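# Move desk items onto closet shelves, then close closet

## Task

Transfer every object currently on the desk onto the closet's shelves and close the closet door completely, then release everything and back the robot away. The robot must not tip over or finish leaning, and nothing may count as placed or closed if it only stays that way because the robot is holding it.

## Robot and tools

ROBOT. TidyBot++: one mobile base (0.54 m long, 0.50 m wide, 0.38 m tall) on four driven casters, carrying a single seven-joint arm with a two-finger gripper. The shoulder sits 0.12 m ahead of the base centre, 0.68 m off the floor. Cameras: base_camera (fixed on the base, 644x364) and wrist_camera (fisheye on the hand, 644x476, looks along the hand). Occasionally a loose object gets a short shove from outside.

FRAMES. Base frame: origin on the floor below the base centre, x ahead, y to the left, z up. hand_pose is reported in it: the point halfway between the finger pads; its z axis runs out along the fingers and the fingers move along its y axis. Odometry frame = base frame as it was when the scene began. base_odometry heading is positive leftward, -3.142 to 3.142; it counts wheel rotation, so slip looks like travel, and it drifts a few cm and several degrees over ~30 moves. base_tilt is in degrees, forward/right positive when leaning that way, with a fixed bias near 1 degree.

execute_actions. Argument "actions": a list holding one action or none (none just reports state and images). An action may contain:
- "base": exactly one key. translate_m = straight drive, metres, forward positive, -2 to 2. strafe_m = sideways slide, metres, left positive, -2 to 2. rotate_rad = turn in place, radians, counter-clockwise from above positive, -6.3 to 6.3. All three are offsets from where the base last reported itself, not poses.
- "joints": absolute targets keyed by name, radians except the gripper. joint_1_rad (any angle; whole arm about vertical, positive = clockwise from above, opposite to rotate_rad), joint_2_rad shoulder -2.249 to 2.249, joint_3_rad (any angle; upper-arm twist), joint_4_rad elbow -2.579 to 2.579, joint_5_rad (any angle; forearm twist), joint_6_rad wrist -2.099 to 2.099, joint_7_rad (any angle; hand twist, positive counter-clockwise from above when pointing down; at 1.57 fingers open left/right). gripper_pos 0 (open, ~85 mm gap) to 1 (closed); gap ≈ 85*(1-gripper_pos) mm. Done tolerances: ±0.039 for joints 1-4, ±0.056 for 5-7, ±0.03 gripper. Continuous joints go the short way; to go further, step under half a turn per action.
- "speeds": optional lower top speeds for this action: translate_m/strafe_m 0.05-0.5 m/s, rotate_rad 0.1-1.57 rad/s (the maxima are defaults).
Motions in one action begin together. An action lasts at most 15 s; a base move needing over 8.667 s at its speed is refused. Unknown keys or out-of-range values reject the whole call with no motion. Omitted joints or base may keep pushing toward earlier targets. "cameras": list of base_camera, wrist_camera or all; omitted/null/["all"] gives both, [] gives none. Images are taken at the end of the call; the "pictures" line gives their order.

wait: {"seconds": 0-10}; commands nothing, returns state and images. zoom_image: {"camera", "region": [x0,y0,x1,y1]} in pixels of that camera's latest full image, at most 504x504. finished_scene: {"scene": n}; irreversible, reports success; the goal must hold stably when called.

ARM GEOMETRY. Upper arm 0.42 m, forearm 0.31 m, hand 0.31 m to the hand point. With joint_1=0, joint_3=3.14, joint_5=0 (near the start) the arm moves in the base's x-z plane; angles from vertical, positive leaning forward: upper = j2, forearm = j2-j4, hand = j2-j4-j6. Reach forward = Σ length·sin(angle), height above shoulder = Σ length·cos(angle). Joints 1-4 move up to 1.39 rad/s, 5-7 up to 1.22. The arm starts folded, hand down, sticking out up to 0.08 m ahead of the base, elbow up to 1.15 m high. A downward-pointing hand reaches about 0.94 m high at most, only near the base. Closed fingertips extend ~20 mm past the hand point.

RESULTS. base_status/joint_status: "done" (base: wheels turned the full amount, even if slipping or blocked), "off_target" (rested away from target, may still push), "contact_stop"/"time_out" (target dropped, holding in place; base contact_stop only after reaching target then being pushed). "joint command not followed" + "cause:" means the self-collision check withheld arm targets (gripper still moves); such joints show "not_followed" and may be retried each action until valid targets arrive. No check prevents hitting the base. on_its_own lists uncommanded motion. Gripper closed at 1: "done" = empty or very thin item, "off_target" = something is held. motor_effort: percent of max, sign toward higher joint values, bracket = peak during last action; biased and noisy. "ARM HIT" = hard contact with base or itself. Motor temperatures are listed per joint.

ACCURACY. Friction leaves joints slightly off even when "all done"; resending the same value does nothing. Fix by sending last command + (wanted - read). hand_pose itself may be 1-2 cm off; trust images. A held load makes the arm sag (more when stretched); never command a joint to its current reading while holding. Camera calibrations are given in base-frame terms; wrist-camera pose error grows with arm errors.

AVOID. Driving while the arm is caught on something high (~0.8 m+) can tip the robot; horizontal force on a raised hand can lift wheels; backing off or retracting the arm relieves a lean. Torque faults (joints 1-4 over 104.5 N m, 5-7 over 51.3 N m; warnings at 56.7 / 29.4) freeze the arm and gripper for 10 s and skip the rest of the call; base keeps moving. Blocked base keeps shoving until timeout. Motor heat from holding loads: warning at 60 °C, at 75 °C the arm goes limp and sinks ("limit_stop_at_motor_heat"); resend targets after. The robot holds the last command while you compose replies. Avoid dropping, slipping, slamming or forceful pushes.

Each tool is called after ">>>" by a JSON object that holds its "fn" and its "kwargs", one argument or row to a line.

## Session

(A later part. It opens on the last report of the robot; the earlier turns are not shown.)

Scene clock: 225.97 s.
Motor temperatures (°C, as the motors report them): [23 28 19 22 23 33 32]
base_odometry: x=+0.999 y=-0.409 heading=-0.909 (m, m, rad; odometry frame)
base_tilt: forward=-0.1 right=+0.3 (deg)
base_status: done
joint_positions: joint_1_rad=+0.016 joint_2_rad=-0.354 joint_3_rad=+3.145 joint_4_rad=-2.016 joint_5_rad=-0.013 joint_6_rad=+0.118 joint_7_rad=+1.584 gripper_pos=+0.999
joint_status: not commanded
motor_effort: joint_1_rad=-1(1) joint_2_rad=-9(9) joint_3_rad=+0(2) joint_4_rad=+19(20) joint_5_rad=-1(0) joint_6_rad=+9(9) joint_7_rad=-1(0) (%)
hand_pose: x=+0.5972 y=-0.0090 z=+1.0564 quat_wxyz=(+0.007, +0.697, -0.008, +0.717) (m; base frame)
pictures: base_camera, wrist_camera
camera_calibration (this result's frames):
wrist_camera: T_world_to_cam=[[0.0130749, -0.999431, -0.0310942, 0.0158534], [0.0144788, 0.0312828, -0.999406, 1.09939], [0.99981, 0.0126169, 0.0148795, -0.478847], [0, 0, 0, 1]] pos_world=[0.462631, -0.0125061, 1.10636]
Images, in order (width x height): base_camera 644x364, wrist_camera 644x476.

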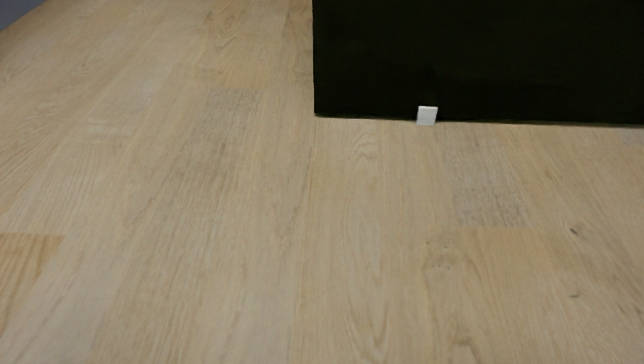

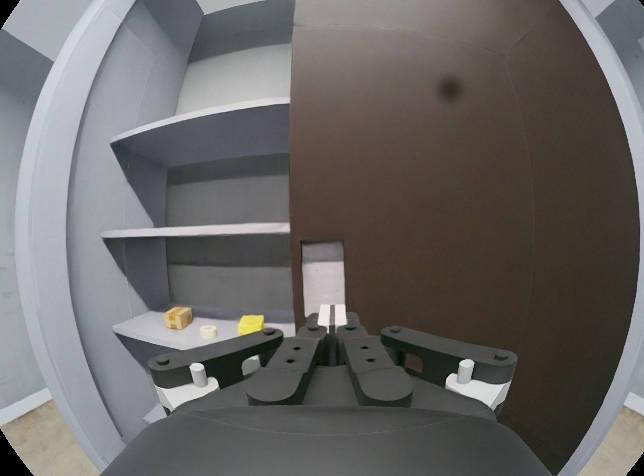

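>>> {"fn": "execute_actions", "kwargs": {
  "actions": [
    {"base":{"rotate_rad":-0.03}}
  ],
  "cameras": []
}}

>>> {"fn": "execute_actions", "kwargs": {
  "actions": [
    {"base":{"strafe_m":0.03}}
  ],
  "cameras": []
}}

>>> {"fn": "execute_actions", "kwargs": {
  "actions": [
    {"base":{"translate_m":0.118},"speeds":{"translate_m":0.08}}
  ],
  "cameras": ["wrist_camera"]
}}

>>> {"fn": "execute_actions", "kwargs": {
  "actions": [
    {"base":{"strafe_m":0.54},"speeds":{"strafe_m":0.15}}
  ],
  "cameras": []
}}

>>> {"fn": "execute_actions", "kwargs": {
  "actions": [
    {"base":{"strafe_m":0.08},"speeds":{"strafe_m":0.05}}
  ]
}}

Scene clock: 231.37 s.
Motor temperatures (°C, as the motors report them): [23 28 19 22 23 33 32]
base_odometry: x=+0.998 y=-0.409 heading=-0.938 (m, m, rad; odometry frame)
base_tilt: forward=-0.1 right=+0.3 (deg)
base_status: done
joint_positions: joint_1_rad=+0.016 joint_2_rad=-0.354 joint_3_rad=+3.146 joint_4_rad=-2.016 joint_5_rad=-0.013 joint_6_rad=+0.118 joint_7_rad=+1.584 gripper_pos=+0.999
joint_status: not commanded
motor_effort: joint_1_rad=-1(2) joint_2_rad=-8(10) joint_3_rad=+0(2) joint_4_rad=+19(19) joint_5_rad=-1(0) joint_6_rad=+9(10) joint_7_rad=-1(1) (%)
hand_pose: x=+0.5972 y=-0.0095 z=+1.0564 quat_wxyz=(+0.007, +0.697, -0.008, +0.717) (m; base frame)
pictures: none
No camera images: the call's "cameras" was empty. Leave "cameras" out to get every camera's image.

Scene clock: 232.17 s.
Motor temperatures (°C, as the motors report them): [23 28 19 22 23 33 32]
base_odometry: x=+1.023 y=-0.392 heading=-0.938 (m, m, rad; odometry frame)
base_tilt: forward=-0.2 right=+0.3 (deg)
base_status: done
joint_positions: joint_1_rad=+0.016 joint_2_rad=-0.354 joint_3_rad=+3.141 joint_4_rad=-2.016 joint_5_rad=-0.013 joint_6_rad=+0.118 joint_7_rad=+1.584 gripper_pos=+0.999
joint_status: not commanded
motor_effort: joint_1_rad=-1(2) joint_2_rad=-8(10) joint_3_rad=-1(2) joint_4_rad=+19(19) joint_5_rad=+0(0) joint_6_rad=+9(9) joint_7_rad=+0(1) (%)
hand_pose: x=+0.5971 y=-0.0066 z=+1.0564 quat_wxyz=(+0.006, +0.697, -0.006, +0.717) (m; base frame)
pictures: none
No camera images: the call's "cameras" was empty. Leave "cameras" out to get every camera's image.

Scene clock: 234.23 s.
Motor temperatures (°C, as the motors report them): [23 28 19 22 23 33 32]
base_odometry: x=+1.092 y=-0.487 heading=-0.938 (m, m, rad; odometry frame)
base_tilt: forward=-0.2 right=+0.3 (deg)
base_status: done
joint_positions: joint_1_rad=+0.016 joint_2_rad=-0.369 joint_3_rad=+3.143 joint_4_rad=-2.020 joint_5_rad=-0.013 joint_6_rad=+0.120 joint_7_rad=+1.584 gripper_pos=+0.999
joint_status: not commanded
motor_effort: joint_1_rad=-1(4) joint_2_rad=-7(9) joint_3_rad=+0(4) joint_4_rad=+19(22) joint_5_rad=+0(0) joint_6_rad=+9(11) joint_7_rad=+0(1) (%)
hand_pose: x=+0.5916 y=-0.0076 z=+1.0614 quat_wxyz=(+0.007, +0.693, -0.007, +0.721) (m; base frame)
pictures: wrist_camera
camera_calibration (this result's frames):
wrist_camera: T_world_to_cam=[[0.0155422, -0.999434, -0.0298247, 0.0146913], [0.0272837, 0.0302411, -0.99917, 1.09668], [0.999507, 0.0147156, 0.0277383, -0.486838], [0, 0, 0, 1]] pos_world=[0.456448, -0.0113176, 1.10971]
Images, in order (width x height): wrist_camera 644x476.

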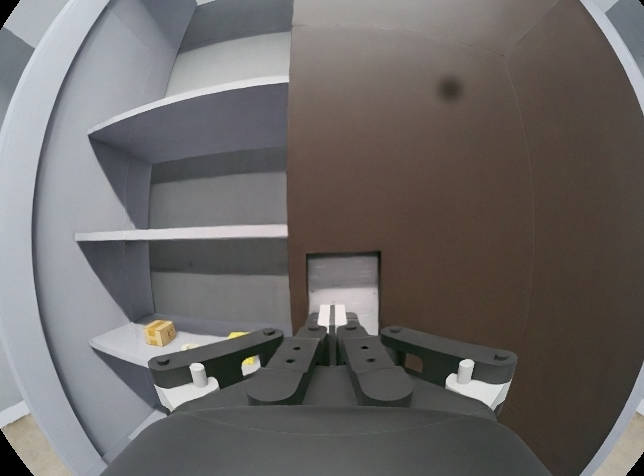

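Scene clock: 238.53 s.
Motor temperatures (°C, as the motors report them): [23 28 19 22 23 33 32]
base_odometry: x=+1.528 y=-0.168 heading=-0.938 (m, m, rad; odometry frame)
base_tilt: forward=-0.1 right=+0.3 (deg)
base_status: done
joint_positions: joint_1_rad=+0.037 joint_2_rad=-0.377 joint_3_rad=+3.146 joint_4_rad=-2.026 joint_5_rad=-0.013 joint_6_rad=+0.120 joint_7_rad=+1.584 gripper_pos=+0.999
joint_status: not commanded
motor_effort: joint_1_rad=-1(10) joint_2_rad=-3(9) joint_3_rad=+1(11) joint_4_rad=+21(21) joint_5_rad=+0(0) joint_6_rad=+11(11) joint_7_rad=-1(0) (%)
hand_pose: x=+0.5884 y=-0.0190 z=+1.0615 quat_wxyz=(+0.015, +0.692, -0.015, +0.722) (m; base frame)
pictures: none
No camera images: the call's "cameras" was empty. Leave "cameras" out to get every camera's image.

Scene clock: 240.63 s.
Motor temperatures (°C, as the motors report them): [23 27 19 22 23 33 32]
base_odometry: x=+1.593 y=-0.120 heading=-0.938 (m, m, rad; odometry frame)
base_tilt: forward=-0.2 right=+0.3 (deg)
base_status: done
joint_positions: joint_1_rad=+0.044 joint_2_rad=-0.377 joint_3_rad=+3.188 joint_4_rad=-2.026 joint_5_rad=-0.013 joint_6_rad=+0.120 joint_7_rad=+1.584 gripper_pos=+0.999
joint_status: not commanded
motor_effort: joint_1_rad=-9(11) joint_2_rad=-5(5) joint_3_rad=-10(12) joint_4_rad=+21(22) joint_5_rad=+0(0) joint_6_rad=+10(11) joint_7_rad=-1(1) (%)
hand_pose: x=+0.5868 y=-0.0468 z=+1.0616 quat_wxyz=(+0.026, +0.691, -0.037, +0.721) (m; base frame)
pictures: base_camera, wrist_camera
camera_calibration (this result's frames):
wrist_camera: T_world_to_cam=[[-0.054444, -0.997437, -0.0464258, 0.0343738], [0.0326843, 0.0446897, -0.998466, 1.09487], [0.997982, -0.0558779, 0.0301674, -0.486467], [0, 0, 0, 1]] pos_world=[0.451572, -0.0418263, 1.10946]
Images, in order (width x height): base_camera 644x364, wrist_camera 644x476.

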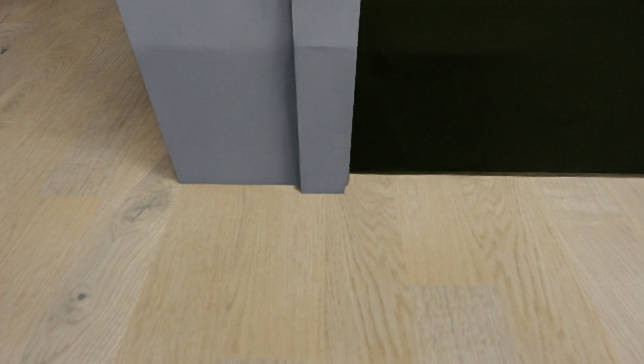

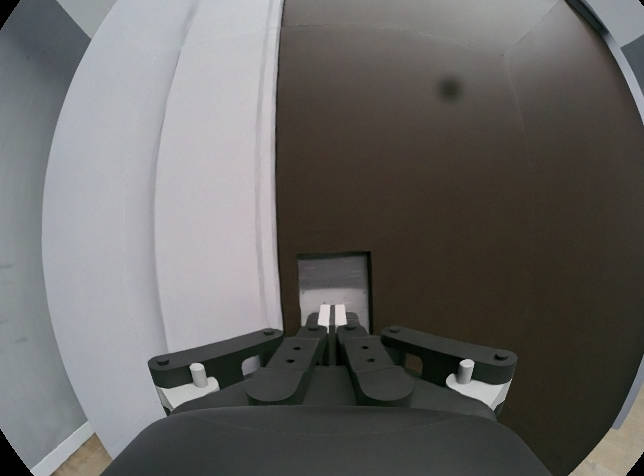

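>>> {"fn": "execute_actions", "kwargs": {
  "actions": [
    {"base":{"translate_m":-0.2},"speeds":{"translate_m":0.1}}
  ],
  "cameras": []
}}

>>> {"fn": "execute_actions", "kwargs": {
  "actions": [
    {"base":{"strafe_m":-0.15}}
  ]
}}

Scene clock: 245.10 s.
Motor temperatures (°C, as the motors report them): [23 27 19 22 23 33 32]
base_odometry: x=+1.474 y=+0.041 heading=-0.938 (m, m, rad; odometry frame)
base_tilt: forward=-0.2 right=+0.3 (deg)
base_status: done
joint_positions: joint_1_rad=+0.039 joint_2_rad=-0.364 joint_3_rad=+3.152 joint_4_rad=-2.026 joint_5_rad=-0.013 joint_6_rad=+0.122 joint_7_rad=+1.584 gripper_pos=+0.999
joint_status: not commanded
motor_effort: joint_1_rad=-1(10) joint_2_rad=-8(10) joint_3_rad=+0(10) joint_4_rad=+19(19) joint_5_rad=+0(1) joint_6_rad=+9(10) joint_7_rad=-1(1) (%)
hand_pose: x=+0.5928 y=-0.0235 z=+1.0559 quat_wxyz=(+0.017, +0.696, -0.019, +0.718) (m; base frame)
pictures: none
No camera images: the call's "cameras" was empty. Leave "cameras" out to get every camera's image.

Scene clock: 246.57 s.
Motor temperatures (°C, as the motors report them): [23 27 19 22 23 33 32]
base_odometry: x=+1.353 y=-0.048 heading=-0.939 (m, m, rad; odometry frame)
base_tilt: forward=-0.1 right=+0.3 (deg)
base_status: done
joint_positions: joint_1_rad=+0.038 joint_2_rad=-0.364 joint_3_rad=+3.149 joint_4_rad=-2.026 joint_5_rad=-0.013 joint_6_rad=+0.122 joint_7_rad=+1.584 gripper_pos=+0.999
joint_status: not commanded
motor_effort: joint_1_rad=-1(2) joint_2_rad=-9(9) joint_3_rad=+0(3) joint_4_rad=+19(19) joint_5_rad=+0(0) joint_6_rad=+10(9) joint_7_rad=-1(1) (%)
hand_pose: x=+0.5928 y=-0.0218 z=+1.0560 quat_wxyz=(+0.016, +0.696, -0.017, +0.718) (m; base frame)
pictures: base_camera, wrist_camera
camera_calibration (this result's frames):
wrist_camera: T_world_to_cam=[[-0.012753, -0.999388, -0.0325786, 0.0200426], [0.0189861, 0.0323334, -0.999297, 1.0967], [0.999738, -0.0133626, 0.0185622, -0.478764], [0, 0, 0, 1]] pos_world=[0.458072, -0.0218273, 1.10547]
Images, in order (width x height): base_camera 644x364, wrist_camera 644x476.

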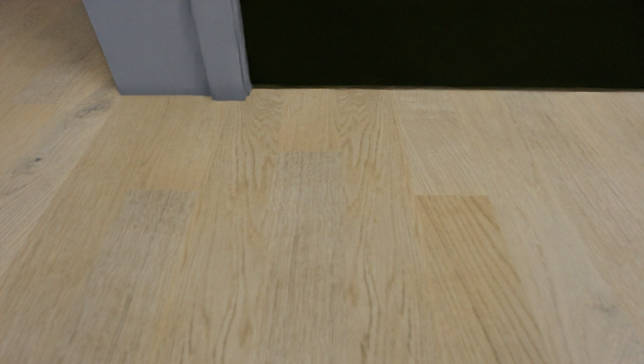

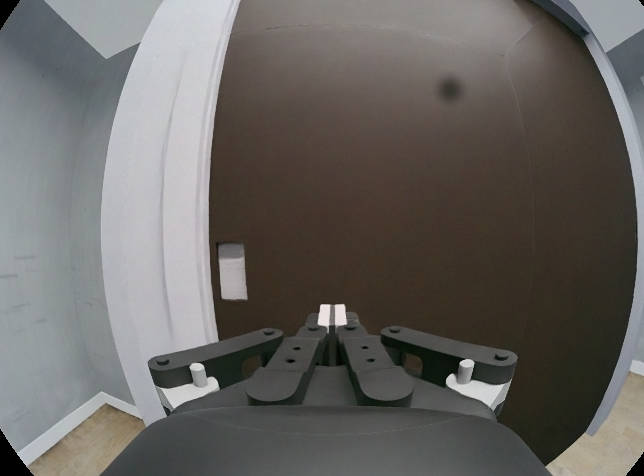

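>>> {"fn": "execute_actions", "kwargs": {
  "actions": [
    {"base":{"translate_m":-0.4}}
  ],
  "cameras": []
}}

>>> {"fn": "finished_scene", "kwargs": {
  "scene": 2
}}

Scene clock: 251.60 s.
Motor temperatures (°C, as the motors report them): [23 27 19 22 23 33 32]
base_odometry: x=+1.117 y=+0.275 heading=-0.938 (m, m, rad; odometry frame)
base_tilt: forward=-0.2 right=+0.3 (deg)
base_status: done
joint_positions: joint_1_rad=+0.038 joint_2_rad=-0.367 joint_3_rad=+3.149 joint_4_rad=-2.026 joint_5_rad=-0.013 joint_6_rad=+0.122 joint_7_rad=+1.584 gripper_pos=+0.999
joint_status: not commanded
motor_effort: joint_1_rad=-1(1) joint_2_rad=-8(13) joint_3_rad=+0(0) joint_4_rad=+19(20) joint_5_rad=+0(0) joint_6_rad=+9(10) joint_7_rad=-1(0) (%)
hand_pose: x=+0.5919 y=-0.0216 z=+1.0572 quat_wxyz=(+0.016, +0.695, -0.017, +0.719) (m; base frame)
pictures: none
No camera images: the call's "cameras" was empty. Leave "cameras" out to get every camera's image.

The scene is finished: the task was done.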